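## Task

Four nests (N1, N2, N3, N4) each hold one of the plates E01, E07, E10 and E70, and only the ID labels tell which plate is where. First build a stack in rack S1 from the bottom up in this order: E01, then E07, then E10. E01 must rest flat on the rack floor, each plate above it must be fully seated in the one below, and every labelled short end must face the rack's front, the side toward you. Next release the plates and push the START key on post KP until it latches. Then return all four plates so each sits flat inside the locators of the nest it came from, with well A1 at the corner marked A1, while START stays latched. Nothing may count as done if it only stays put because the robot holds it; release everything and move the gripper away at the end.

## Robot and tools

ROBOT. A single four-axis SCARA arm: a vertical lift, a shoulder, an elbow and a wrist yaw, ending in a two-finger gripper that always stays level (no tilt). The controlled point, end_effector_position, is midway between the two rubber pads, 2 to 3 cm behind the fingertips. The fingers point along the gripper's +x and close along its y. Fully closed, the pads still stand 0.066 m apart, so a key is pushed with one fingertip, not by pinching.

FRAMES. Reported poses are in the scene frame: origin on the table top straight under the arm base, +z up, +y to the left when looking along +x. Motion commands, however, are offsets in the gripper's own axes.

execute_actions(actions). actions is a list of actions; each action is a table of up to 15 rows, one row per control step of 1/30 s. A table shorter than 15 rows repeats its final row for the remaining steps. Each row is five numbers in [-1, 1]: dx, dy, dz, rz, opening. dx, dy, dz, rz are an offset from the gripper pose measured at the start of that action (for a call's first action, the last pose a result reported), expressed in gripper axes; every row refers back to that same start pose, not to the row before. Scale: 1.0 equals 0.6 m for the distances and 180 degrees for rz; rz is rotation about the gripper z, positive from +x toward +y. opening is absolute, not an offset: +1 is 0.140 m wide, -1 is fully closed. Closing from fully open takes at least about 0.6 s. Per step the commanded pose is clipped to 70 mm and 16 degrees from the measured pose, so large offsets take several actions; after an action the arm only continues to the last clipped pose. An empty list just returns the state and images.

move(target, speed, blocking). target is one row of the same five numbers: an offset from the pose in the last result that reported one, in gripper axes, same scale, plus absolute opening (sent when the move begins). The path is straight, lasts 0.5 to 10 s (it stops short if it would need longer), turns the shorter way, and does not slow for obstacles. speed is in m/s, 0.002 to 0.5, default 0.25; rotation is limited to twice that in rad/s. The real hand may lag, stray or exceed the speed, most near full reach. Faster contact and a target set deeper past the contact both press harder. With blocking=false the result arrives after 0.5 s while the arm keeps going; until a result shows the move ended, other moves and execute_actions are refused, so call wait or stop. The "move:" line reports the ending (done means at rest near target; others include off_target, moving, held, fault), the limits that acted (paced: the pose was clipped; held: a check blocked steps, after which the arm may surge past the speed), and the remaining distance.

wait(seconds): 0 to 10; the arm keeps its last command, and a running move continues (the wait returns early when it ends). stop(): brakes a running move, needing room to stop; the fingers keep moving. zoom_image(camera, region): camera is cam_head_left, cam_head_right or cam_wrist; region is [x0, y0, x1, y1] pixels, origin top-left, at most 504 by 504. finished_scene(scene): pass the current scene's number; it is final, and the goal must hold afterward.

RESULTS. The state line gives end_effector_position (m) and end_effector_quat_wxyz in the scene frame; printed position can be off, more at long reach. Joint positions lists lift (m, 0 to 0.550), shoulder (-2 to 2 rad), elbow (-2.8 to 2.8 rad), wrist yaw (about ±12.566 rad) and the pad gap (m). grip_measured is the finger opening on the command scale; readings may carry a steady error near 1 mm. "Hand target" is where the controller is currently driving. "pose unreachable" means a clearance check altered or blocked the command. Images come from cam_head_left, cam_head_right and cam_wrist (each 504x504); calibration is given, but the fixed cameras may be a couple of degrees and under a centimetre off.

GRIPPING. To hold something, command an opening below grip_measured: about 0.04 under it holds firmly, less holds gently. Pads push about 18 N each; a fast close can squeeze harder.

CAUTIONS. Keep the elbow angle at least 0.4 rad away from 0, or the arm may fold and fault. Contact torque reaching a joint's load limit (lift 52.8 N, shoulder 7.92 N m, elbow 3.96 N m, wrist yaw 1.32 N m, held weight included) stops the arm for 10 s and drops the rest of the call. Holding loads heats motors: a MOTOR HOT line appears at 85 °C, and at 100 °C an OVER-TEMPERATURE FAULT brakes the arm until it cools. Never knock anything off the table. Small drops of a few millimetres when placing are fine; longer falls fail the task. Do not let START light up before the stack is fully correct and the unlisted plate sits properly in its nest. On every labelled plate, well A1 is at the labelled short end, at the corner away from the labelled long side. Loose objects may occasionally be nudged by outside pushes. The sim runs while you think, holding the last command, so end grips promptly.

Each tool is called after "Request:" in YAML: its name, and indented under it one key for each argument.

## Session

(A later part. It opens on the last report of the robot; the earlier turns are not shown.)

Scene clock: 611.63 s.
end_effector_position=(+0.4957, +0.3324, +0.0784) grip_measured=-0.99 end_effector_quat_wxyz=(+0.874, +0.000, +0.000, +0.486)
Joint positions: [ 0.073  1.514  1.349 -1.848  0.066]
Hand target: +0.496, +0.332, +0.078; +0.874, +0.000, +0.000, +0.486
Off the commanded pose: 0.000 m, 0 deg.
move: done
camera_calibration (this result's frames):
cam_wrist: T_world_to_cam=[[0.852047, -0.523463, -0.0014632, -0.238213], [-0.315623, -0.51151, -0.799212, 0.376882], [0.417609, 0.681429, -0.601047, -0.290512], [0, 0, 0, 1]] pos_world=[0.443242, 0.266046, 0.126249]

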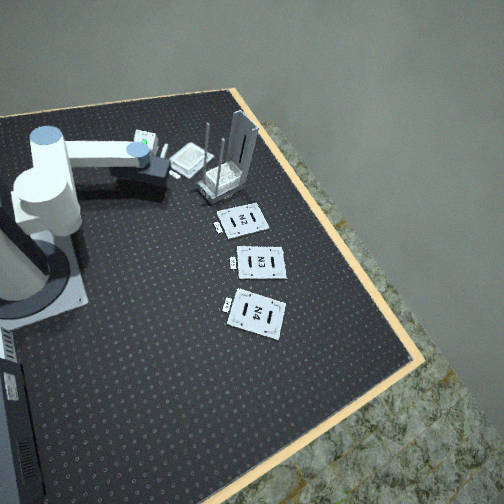

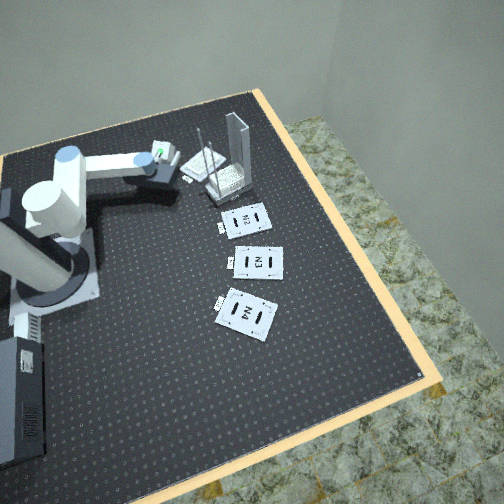

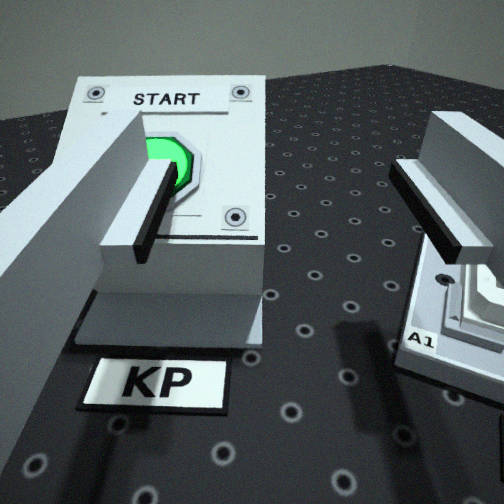

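It's lit. Continue in smaller steps until it catches.

Request:
move:
  target: [0.0025, 0, -0.0043, 0, -1]
  speed: 0.01

Scene clock: 613.70 s.
end_effector_position=(+0.4960, +0.3328, +0.0771) grip_measured=-0.99 end_effector_quat_wxyz=(+0.874, +0.000, +0.000, +0.486)
Joint positions: [ 0.072  1.512  1.352 -1.848  0.066]
Hand target: +0.496, +0.334, +0.076; +0.874, +0.000, +0.000, +0.486
Off the commanded pose: 0.002 m, 0 deg.
move: done
camera_calibration (this result's frames):
cam_wrist: T_world_to_cam=[[0.852771, -0.522282, -0.0014632, -0.239031], [-0.314914, -0.511946, -0.799212, 0.375999], [0.416665, 0.682006, -0.601047, -0.291404], [0, 0, 0, 1]] pos_world=[0.443664, 0.266389, 0.125006]

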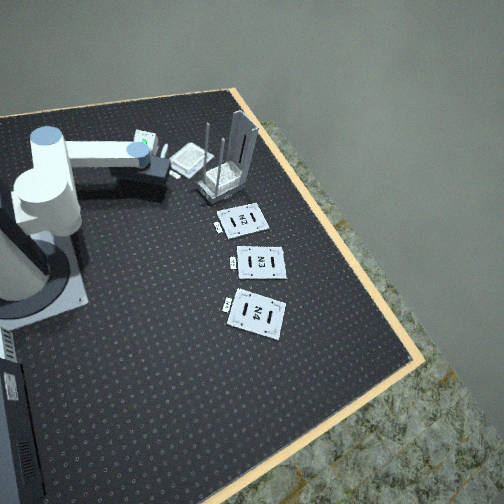

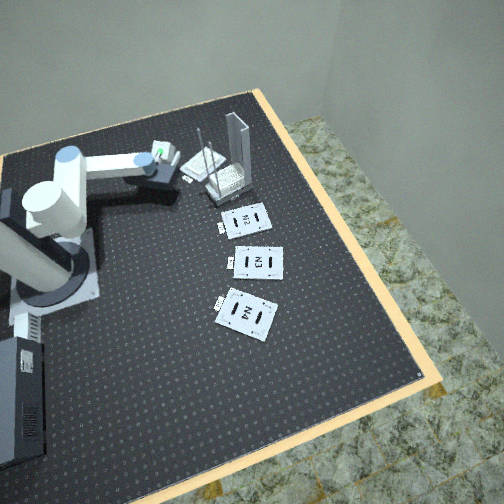

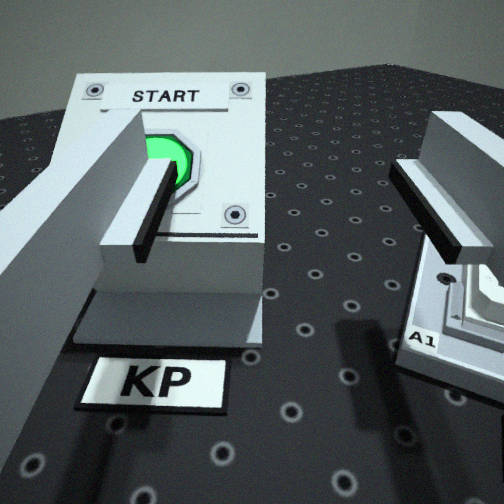

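Request:
move:
  target: [0.0025, 0, -0.0043, 0, -1]
  speed: 0.01

Scene clock: 628.93 s.
end_effector_position=(+0.4959, +0.3324, +0.0773) grip_measured=-0.99 end_effector_quat_wxyz=(+0.873, +0.000, +0.000, +0.488)
Joint positions: [ 0.072  1.511  1.351 -1.843  0.066]
Hand target: +0.496, +0.333, +0.077; +0.873, +0.000, +0.000, +0.487
Off the commanded pose: 0.003 m, 0 deg.
TORQUE FAULT: the external load on joint 1 (lift) reached its load limit, and the arm stopped for 10 seconds. That time counts as 20 of the actions that you can send in this scene. The arm's remaining commands of this call were not run. The arm holds where it stopped, with its grip as last carried out, and accepts commands again: back off and push less far. The arm stops again, at the same cost, whenever a joint's load reaches its limit.
move: fault
camera_calibration (this result's frames):
cam_wrist: T_world_to_cam=[[0.854191, -0.519958, -0.0014632, -0.240597], [-0.313519, -0.512802, -0.799212, 0.375477], [0.414806, 0.683139, -0.601047, -0.290444], [0, 0, 0, 1]] pos_world=[0.443713, 0.265859, 0.125163]

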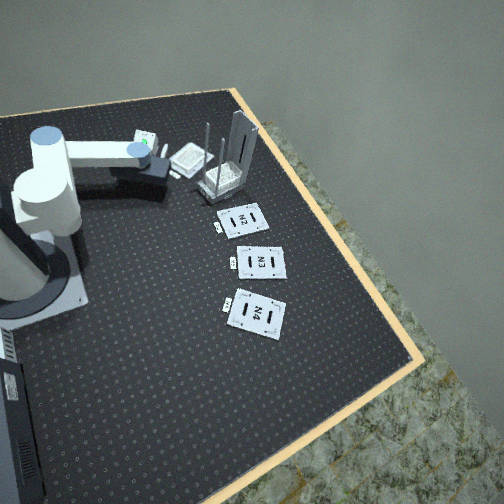

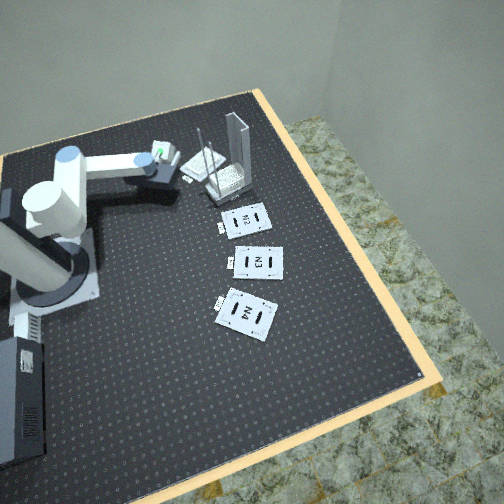

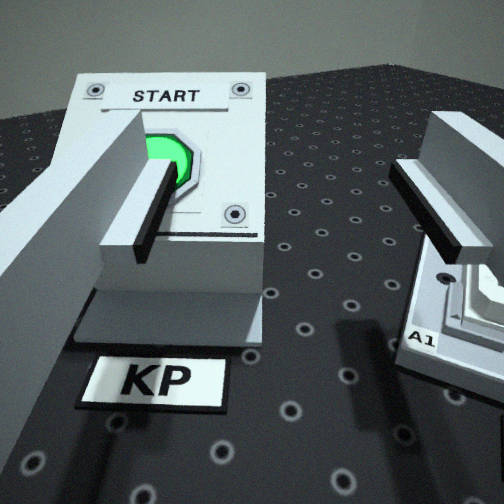

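Request:
move:
  target: [-0.017, 0, 0.03, 0, -1]
  speed: 0.03

Scene clock: 631.77 s.
end_effector_position=(+0.4906, +0.3236, +0.0953) grip_measured=-0.99 end_effector_quat_wxyz=(+0.873, +0.000, +0.000, +0.487)
Joint positions: [ 0.09   1.52   1.303 -1.805  0.066]
Hand target: +0.491, +0.324, +0.095; +0.873, +0.000, +0.000, +0.488
Off the commanded pose: 0.000 m, 0 deg.
move: done
camera_calibration (this result's frames):
cam_wrist: T_world_to_cam=[[0.853972, -0.520317, -0.0014632, -0.240397], [-0.313734, -0.51267, -0.799212, 0.383836], [0.415094, 0.682964, -0.601047, -0.271514], [0, 0, 0, 1]] pos_world=[0.438418, 0.257133, 0.143222]

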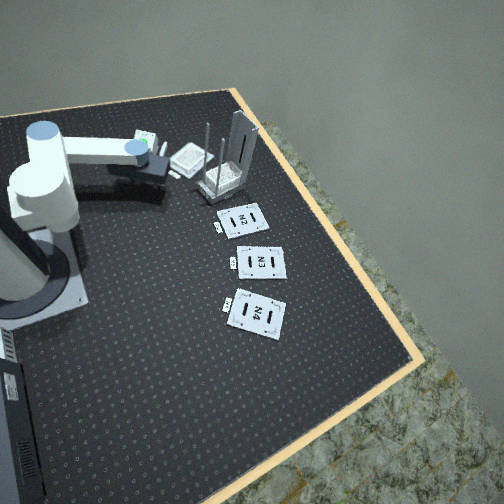

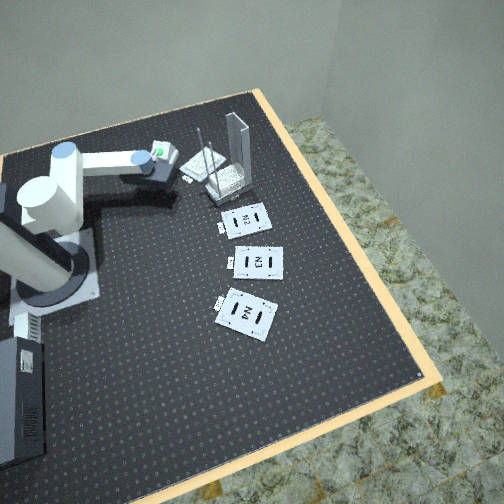

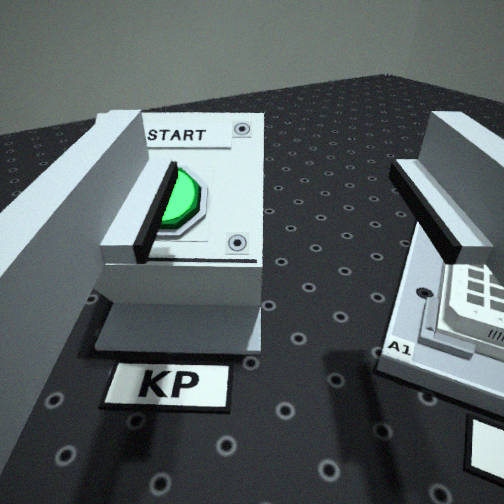

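Request:
move:
  target: [-0.23993, -0.32405, -0.00933, -0.25017, -0.08]
  speed: 0.2

Scene clock: 644.53 s.
end_effector_position=(+0.5805, +0.0990, +0.0898) grip_measured=-0.08 end_effector_quat_wxyz=(+0.993, +0.000, +0.000, +0.116)
Joint positions: [ 0.085  1.133  1.116 -2.018  0.1  ]
Hand target: +0.581, +0.099, +0.090; +0.993, +0.000, +0.000, +0.116
Off the commanded pose: 0.000 m, 0 deg.
move: done
camera_calibration (this result's frames):
cam_wrist: T_world_to_cam=[[0.235081, -0.971975, -0.0014632, -0.0300894], [-0.584479, -0.140159, -0.799212, 0.412751], [0.776609, 0.188735, -0.601047, -0.319705], [0, 0, 0, 1]] pos_world=[0.496604, 0.088944, 0.137674]

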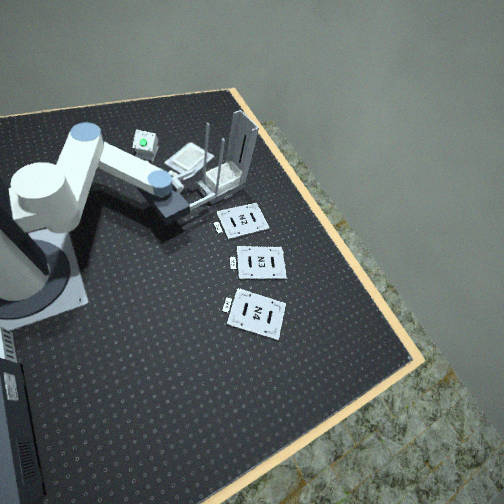

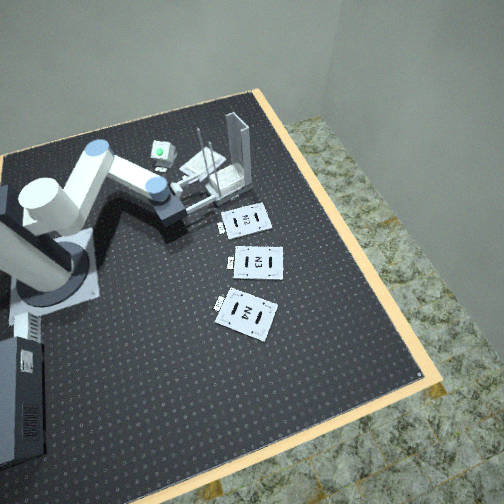

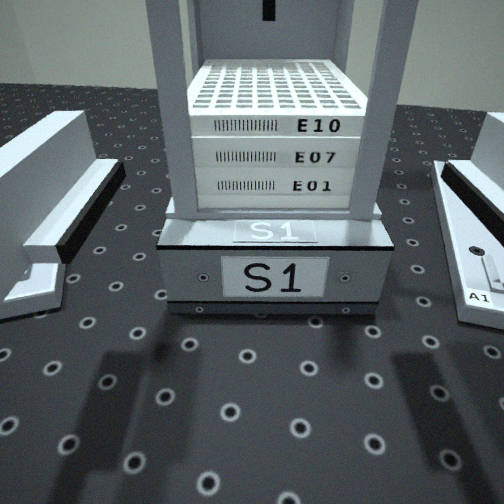

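Request:
move:
  target: [0.19167, 0.0001, -0.0002, 0.0001, -0.08]
  speed: 0.1

Scene clock: 648.50 s.
end_effector_position=(+0.6925, +0.1256, +0.0897) grip_measured=-0.08 end_effector_quat_wxyz=(+0.993, +0.000, +0.000, +0.116)
Joint positions: [ 0.085  0.891  1.706 -2.364  0.1  ]
Hand target: +0.692, +0.126, +0.090; +0.993, +0.000, +0.000, +0.116
Off the commanded pose: 0.000 m, 0 deg.
move: done
camera_calibration (this result's frames):
cam_wrist: T_world_to_cam=[[0.235666, -0.971833, -0.0014632, -0.0310025], [-0.584394, -0.14051, -0.799212, 0.481836], [0.776495, 0.189202, -0.601047, -0.411671], [0, 0, 0, 1]] pos_world=[0.608549, 0.115463, 0.137611]

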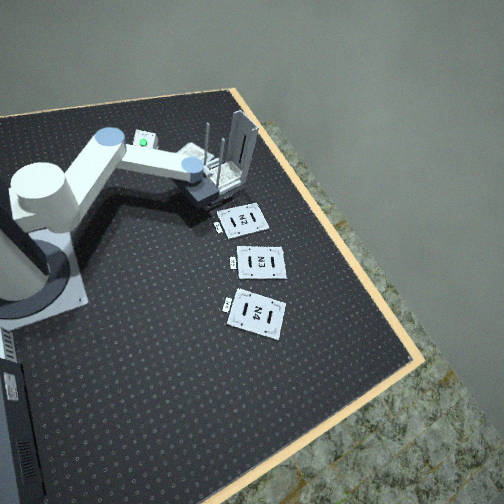

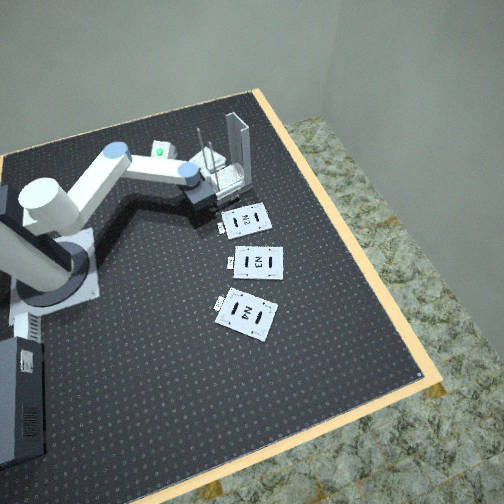

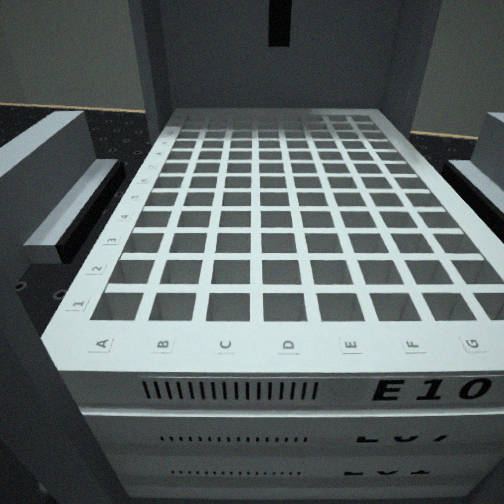

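Matches the reference. Close gently.

Request:
execute_actions:
  actions:
    - [[0,0,0,0,-0.44]]
    - [[0,0,0,0,-0.46],[0,0,0,0,-0.47],[0,0,0,0,-0.48],[0,0,0,0,-0.49],[0,0,0,0,-0.50],[0,0,0,0,-0.51],[0,0,0,0,-0.52],[0,0,0,0,-0.53],[0,0,0,0,-0.54],[0,0,0,0,-0.55],[0,0,0,0,-0.56],[0,0,0,0,-0.57],[0,0,0,0,-0.58],[0,0,0,0,-0.59],[0,0,0,0,-0.60]]

Request:
move:
  target: [0, 0, 0.02, 0, -0.6]
  speed: 0.03

Scene clock: 652.33 s.
end_effector_position=(+0.6925, +0.1256, +0.0897) grip_measured=-0.56 end_effector_quat_wxyz=(+0.993, +0.000, +0.000, +0.116)
Joint positions: [ 0.085  0.891  1.706 -2.364  0.082]
Hand target: +0.692, +0.126, +0.090; +0.993, +0.000, +0.000, +0.116
Off the commanded pose: 0.000 m, 0 deg.
camera_calibration (this result's frames):
cam_wrist: T_world_to_cam=[[0.235661, -0.971834, -0.0014632, -0.0309997], [-0.584395, -0.140507, -0.799212, 0.481836], [0.776496, 0.189198, -0.601047, -0.411671], [0, 0, 0, 1]] pos_world=[0.608549, 0.115462, 0.137611]

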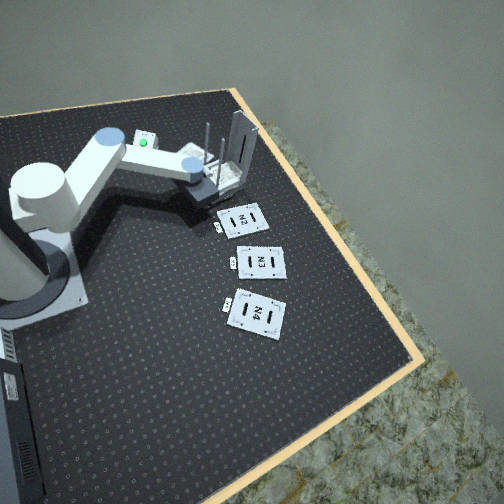

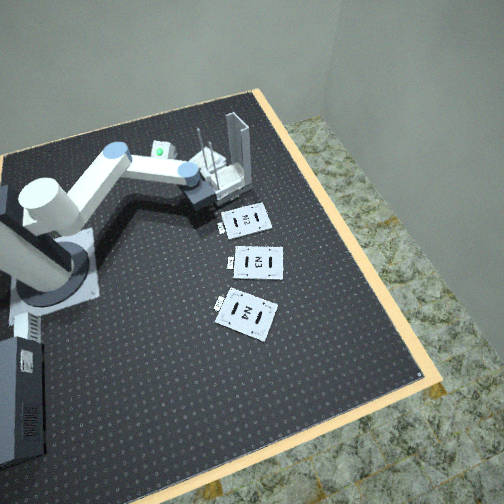

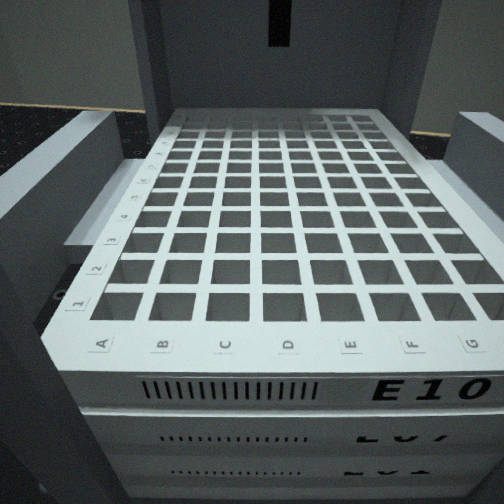

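Scene clock: 653.03 s.
end_effector_position=(+0.6925, +0.1256, +0.1018) grip_measured=-0.56 end_effector_quat_wxyz=(+0.993, +0.000, +0.000, +0.116)
Joint positions: [ 0.097  0.891  1.706 -2.364  0.082]
Hand target: +0.692, +0.126, +0.102; +0.993, +0.000, +0.000, +0.116
Off the commanded pose: 0.000 m, 0 deg.
move: done
camera_calibration (this result's frames):
cam_wrist: T_world_to_cam=[[0.235663, -0.971834, -0.0014632, -0.0309829], [-0.584395, -0.140508, -0.799212, 0.491464], [0.776496, 0.1892, -0.601047, -0.404431], [0, 0, 0, 1]] pos_world=[0.608549, 0.115463, 0.149657]

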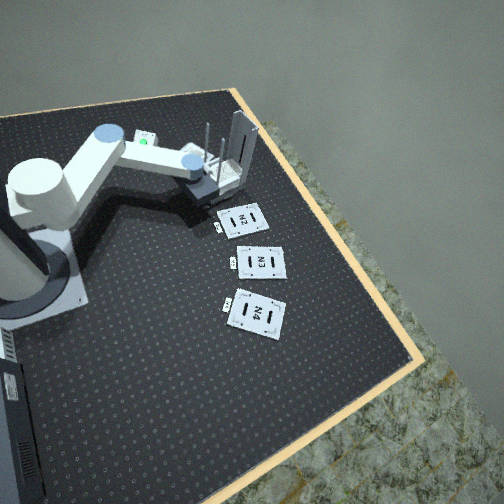

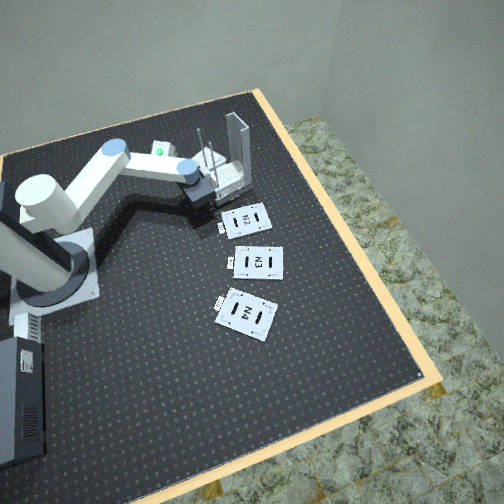

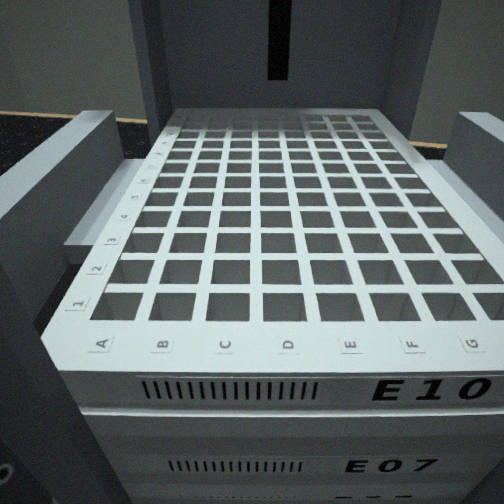

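Request:
move:
  target: [0, 0, 0.372, 0, -0.6]
  speed: 0.2

Scene clock: 655.70 s.
end_effector_position=(+0.6925, +0.1256, +0.3250) grip_measured=-0.56 end_effector_quat_wxyz=(+0.993, +0.000, +0.000, +0.116)
Joint positions: [ 0.32   0.891  1.706 -2.364  0.082]
Hand target: +0.692, +0.126, +0.325; +0.993, +0.000, +0.000, +0.116
Off the commanded pose: 0.000 m, 0 deg.
move: done
camera_calibration (this result's frames):
cam_wrist: T_world_to_cam=[[0.235723, -0.971819, -0.0014632, -0.0306784], [-0.584386, -0.140545, -0.799212, 0.669889], [0.776484, 0.189248, -0.601047, -0.270254], [0, 0, 0, 1]] pos_world=[0.608553, 0.11548, 0.372903]

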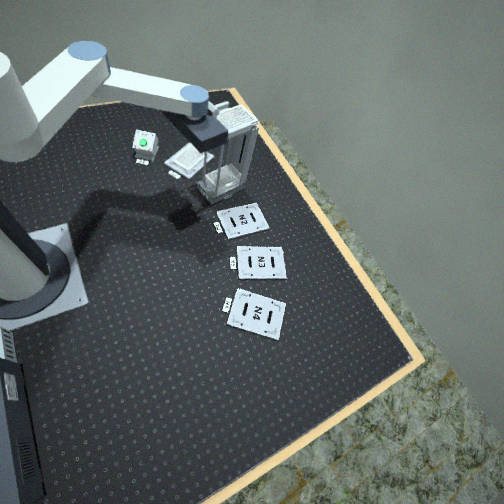

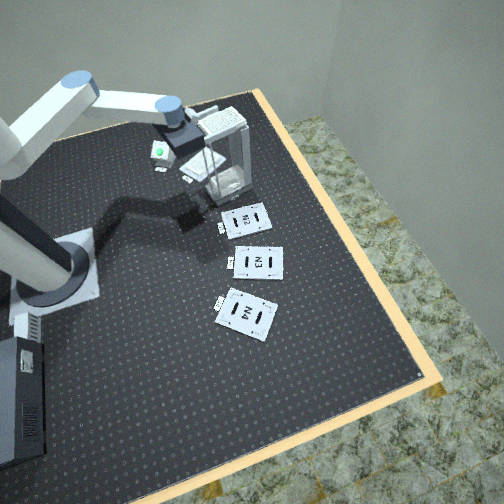

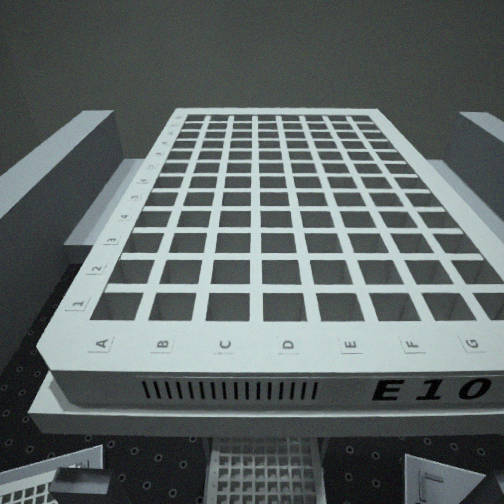

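Request:
move:
  target: [-0.05645, -0.27095, 0, -0.0945, -0.6]
  speed: 0.2

Request:
move:
  target: [0, 0, -0.45, 0, -0.6]
  speed: 0.25

Scene clock: 661.13 s.
end_effector_position=(+0.6970, -0.0405, +0.3250) grip_measured=-0.56 end_effector_quat_wxyz=(+0.999, +0.000, +0.000, -0.032)
Joint positions: [ 0.32   0.591  1.654 -2.31   0.082]
Hand target: +0.697, -0.040, +0.325; +0.999, +0.000, +0.000, -0.032
Off the commanded pose: 0.000 m, 0 deg.
move: done
camera_calibration (this result's frames):
cam_wrist: T_world_to_cam=[[-0.0593816, -0.998234, -0.0014632, 0.0114126], [-0.599918, 0.0368585, -0.799212, 0.667196], [0.797855, -0.0465807, -0.601047, -0.26678], [0, 0, 0, 1]] pos_world=[0.613792, -0.0256262, 0.372901]

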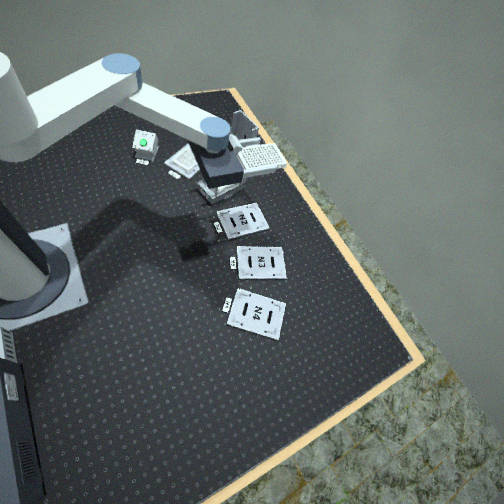

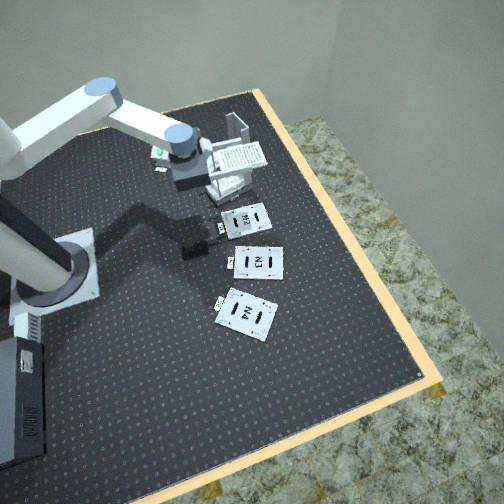

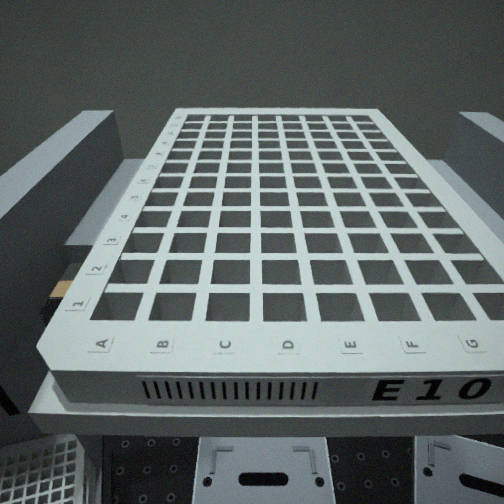

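Scene clock: 662.63 s.
end_effector_position=(+0.6970, -0.0406, +0.0549) grip_measured=-0.56 end_effector_quat_wxyz=(+0.999, +0.000, +0.000, -0.032)
Joint positions: [ 0.05   0.591  1.654 -2.31   0.082]
Hand target: +0.697, -0.041, +0.055; +0.999, +0.000, +0.000, -0.032
Off the commanded pose: 0.000 m, 0 deg.
move: done
camera_calibration (this result's frames):
cam_wrist: T_world_to_cam=[[-0.0594341, -0.998231, -0.0014632, 0.01104], [-0.599916, 0.0368901, -0.799212, 0.451345], [0.797853, -0.0466227, -0.601047, -0.429098], [0, 0, 0, 1]] pos_world=[0.613782, -0.0256354, 0.102828]

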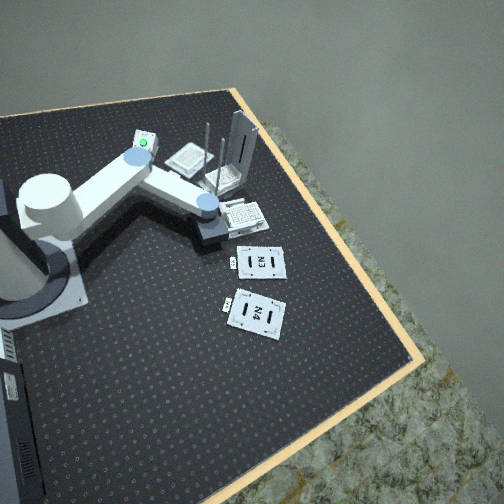

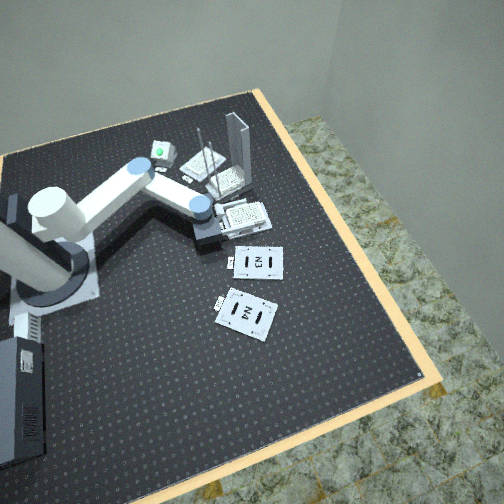

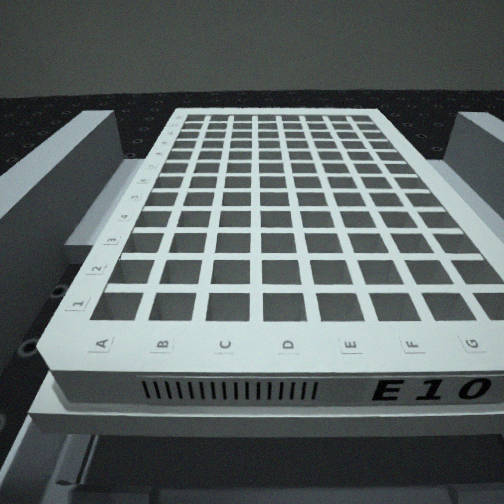

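Request:
move:
  target: [0, 0.00033, -0.0248, 0.0002, -0.6]
  speed: 0.04

Scene clock: 665.20 s.
end_effector_position=(+0.6970, -0.0405, +0.0400) grip_measured=-0.56 end_effector_quat_wxyz=(+0.999, +0.000, +0.000, -0.032)
Joint positions: [ 0.035  0.591  1.654 -2.31   0.082]
Hand target: +0.697, -0.040, +0.040; +0.999, +0.000, +0.000, -0.032
Off the commanded pose: 0.000 m, 0 deg.
move: done
camera_calibration (this result's frames):
cam_wrist: T_world_to_cam=[[-0.0592542, -0.998242, -0.0014632, 0.0109683], [-0.599922, 0.036782, -0.799212, 0.439396], [0.797861, -0.0464789, -0.601047, -0.438085], [0, 0, 0, 1]] pos_world=[0.613785, -0.0255745, 0.0878767]

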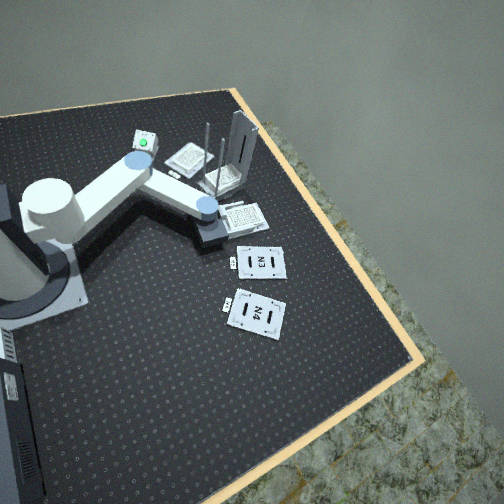

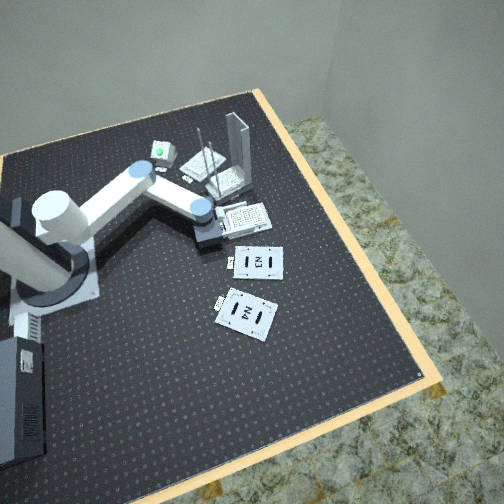

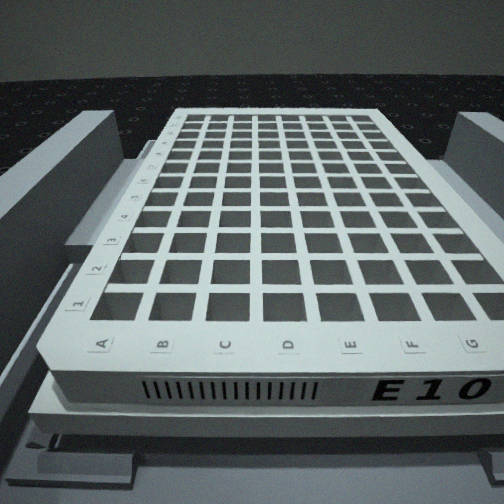

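Plate is inside the locators' lead-in. Descend to 0.0343.

Request:
move:
  target: [0, 0, -0.0095, 0, -0.6]
  speed: 0.02

Scene clock: 667.63 s.
end_effector_position=(+0.6970, -0.0405, +0.0343) grip_measured=-0.56 end_effector_quat_wxyz=(+0.999, +0.000, +0.000, -0.032)
Joint positions: [ 0.029  0.591  1.654 -2.31   0.082]
Hand target: +0.697, -0.040, +0.034; +0.999, +0.000, +0.000, -0.032
Off the commanded pose: 0.000 m, 0 deg.
move: done
camera_calibration (this result's frames):
cam_wrist: T_world_to_cam=[[-0.0592629, -0.998241, -0.0014632, 0.0109601], [-0.599922, 0.0367872, -0.799212, 0.434829], [0.797861, -0.0464858, -0.601047, -0.44152], [0, 0, 0, 1]] pos_world=[0.613784, -0.0255798, 0.0821621]

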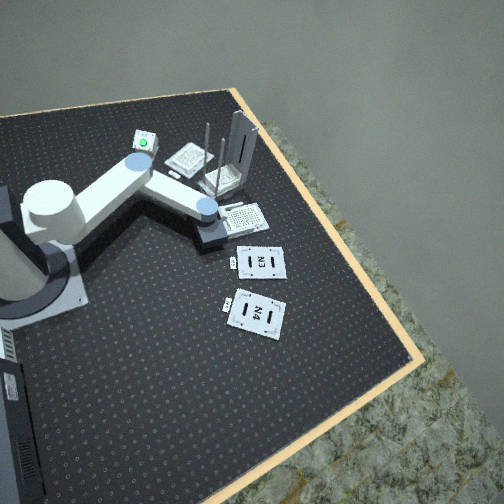

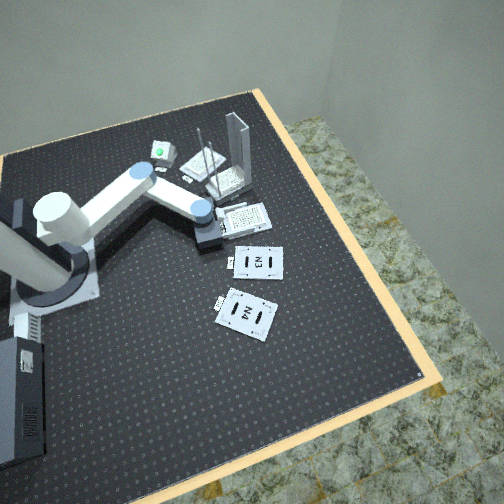

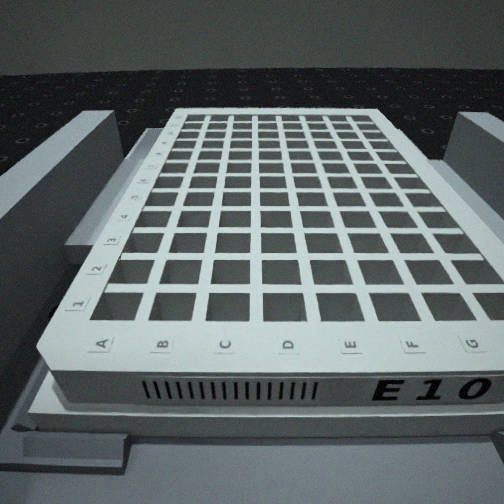

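Request:
execute_actions:
  actions:
    - [[0,0,0,0,-0.08]]

Request:
move:
  target: [-0.2, 0, 0.0707, 0, -0.08]
  speed: 0.15

Scene clock: 674.70 s.
end_effector_position=(+0.6970, -0.0405, +0.0343) grip_measured=-0.08 end_effector_quat_wxyz=(+0.999, +0.000, +0.000, -0.032)
Joint positions: [ 0.029  0.591  1.654 -2.31   0.1  ]
Hand target: +0.697, -0.040, +0.034; +0.999, +0.000, +0.000, -0.032
Off the commanded pose: 0.000 m, 0 deg.
camera_calibration (this result's frames):
cam_wrist: T_world_to_cam=[[-0.0592603, -0.998241, -0.0014632, 0.0109586], [-0.599922, 0.0367857, -0.799212, 0.434829], [0.797861, -0.0464838, -0.601047, -0.44152], [0, 0, 0, 1]] pos_world=[0.613784, -0.0255797, 0.0821621]

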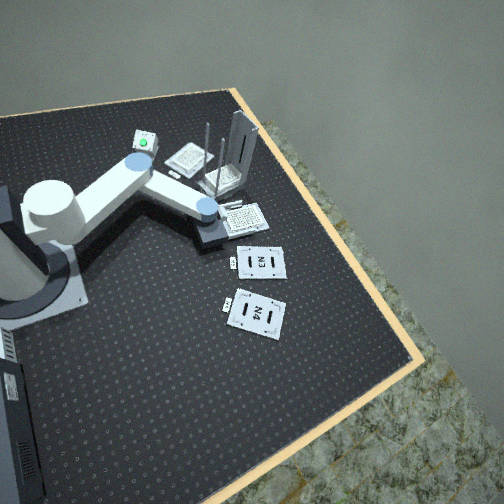

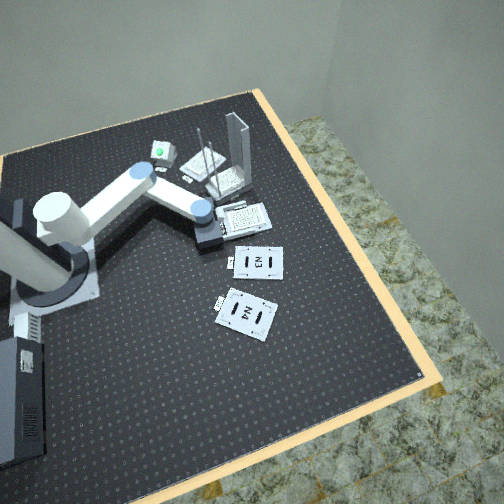

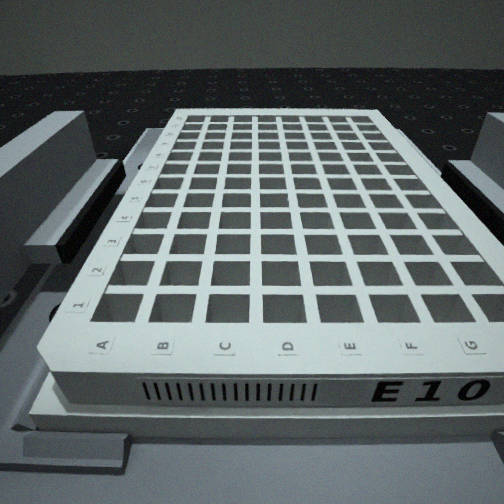

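Scene clock: 675.87 s.
end_effector_position=(+0.5772, -0.0328, +0.0767) grip_measured=-0.08 end_effector_quat_wxyz=(+0.999, +0.000, +0.000, -0.033)
Joint positions: [ 0.072  0.823  1.053 -1.941  0.1  ]
Hand target: +0.577, -0.033, +0.077; +0.999, +0.000, +0.000, -0.032
Off the commanded pose: 0.000 m, 0 deg.
move: done
camera_calibration (this result's frames):
cam_wrist: T_world_to_cam=[[-0.0596818, -0.998216, -0.0014632, 0.0118084], [-0.599907, 0.037039, -0.799212, 0.396603], [0.797841, -0.0468206, -0.601047, -0.320019], [0, 0, 0, 1]] pos_world=[0.493954, -0.017886, 0.124641]

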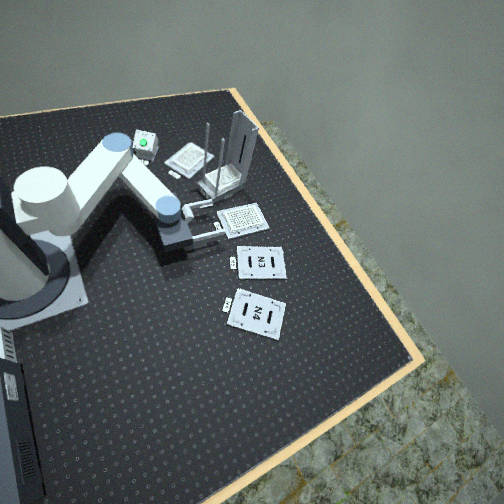

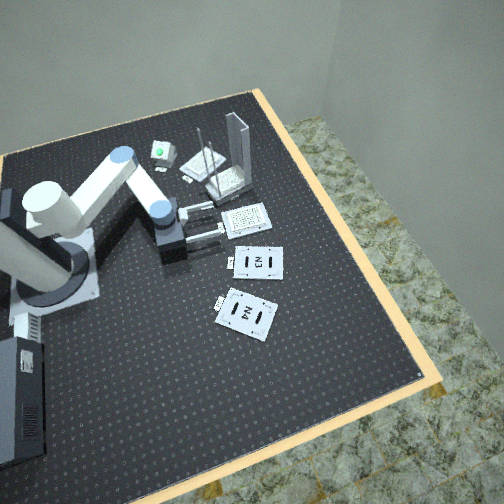

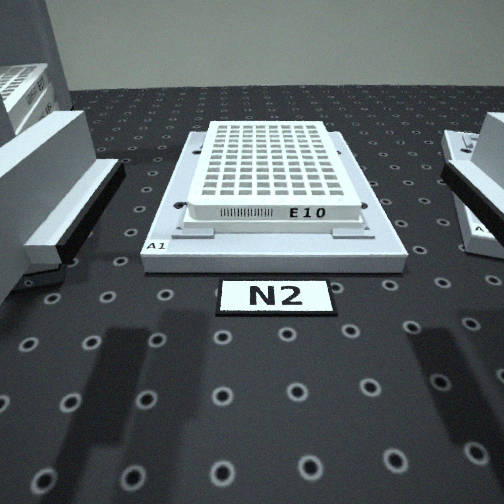

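Request:
move:
  target: [-0.00885, 0.21957, 0, 0.09466, -0.08]
  speed: 0.2

Scene clock: 679.97 s.
end_effector_position=(+0.5804, +0.0991, +0.0767) grip_measured=-0.08 end_effector_quat_wxyz=(+0.993, +0.000, +0.000, +0.116)
Joint positions: [ 0.072  1.134  1.116 -2.016  0.1  ]
Hand target: +0.580, +0.099, +0.077; +0.993, +0.000, +0.000, +0.116
Off the commanded pose: 0.000 m, 0 deg.
move: done
camera_calibration (this result's frames):
cam_wrist: T_world_to_cam=[[0.236103, -0.971727, -0.0014632, -0.0305963], [-0.584331, -0.140773, -0.799212, 0.402236], [0.77641, 0.189552, -0.601047, -0.327408], [0, 0, 0, 1]] pos_world=[0.496466, 0.0889536, 0.12464]

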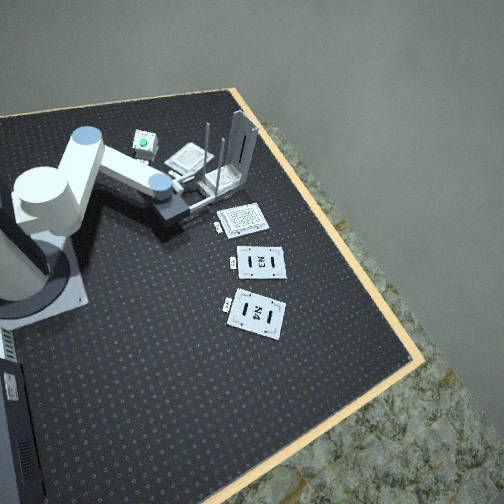

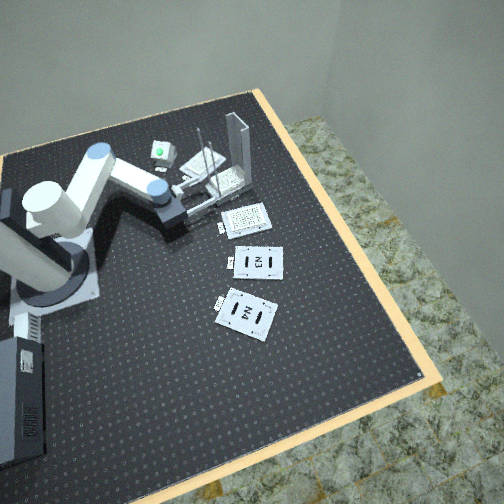

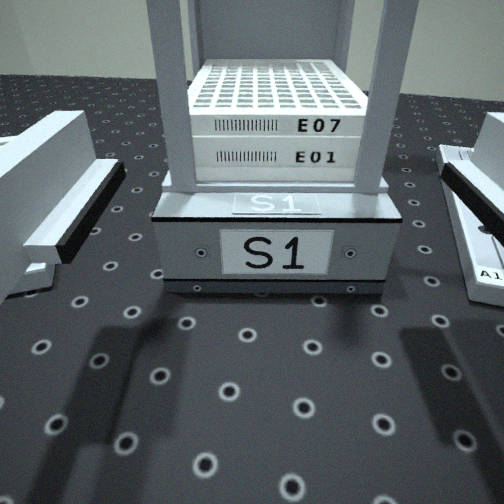

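Request:
move:
  target: [0.19178, -0.00025, 0, -0.0002, -0.08]
  speed: 0.1

Scene clock: 683.63 s.
end_effector_position=(+0.6924, +0.1256, +0.0767) grip_measured=-0.08 end_effector_quat_wxyz=(+0.993, +0.000, +0.000, +0.116)
Joint positions: [ 0.072  0.891  1.705 -2.364  0.1  ]
Hand target: +0.692, +0.126, +0.077; +0.993, +0.000, +0.000, +0.116
Off the commanded pose: 0.000 m, 0 deg.
move: done
camera_calibration (this result's frames):
cam_wrist: T_world_to_cam=[[0.235773, -0.971807, -0.0014632, -0.0310582], [-0.584379, -0.140575, -0.799212, 0.471434], [0.776474, 0.189288, -0.601047, -0.419419], [0, 0, 0, 1]] pos_world=[0.608487, 0.11548, 0.12464]

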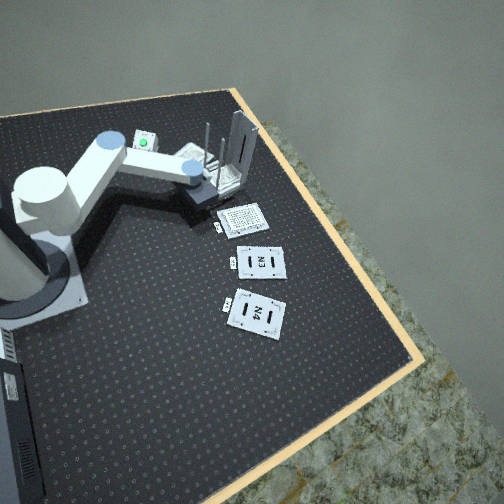

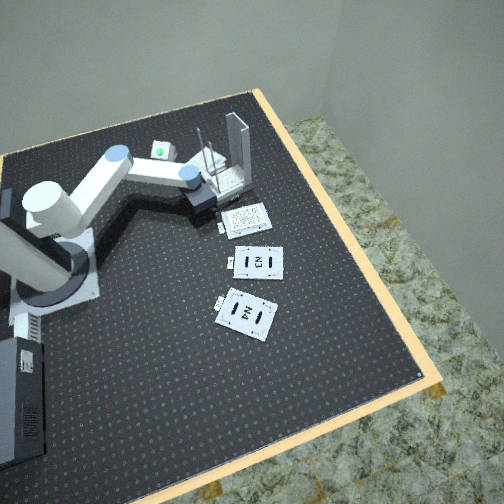

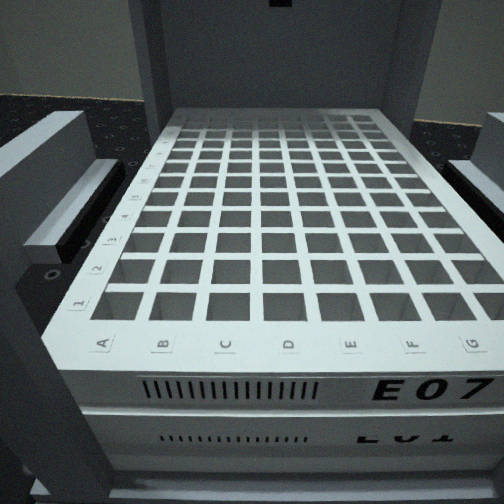

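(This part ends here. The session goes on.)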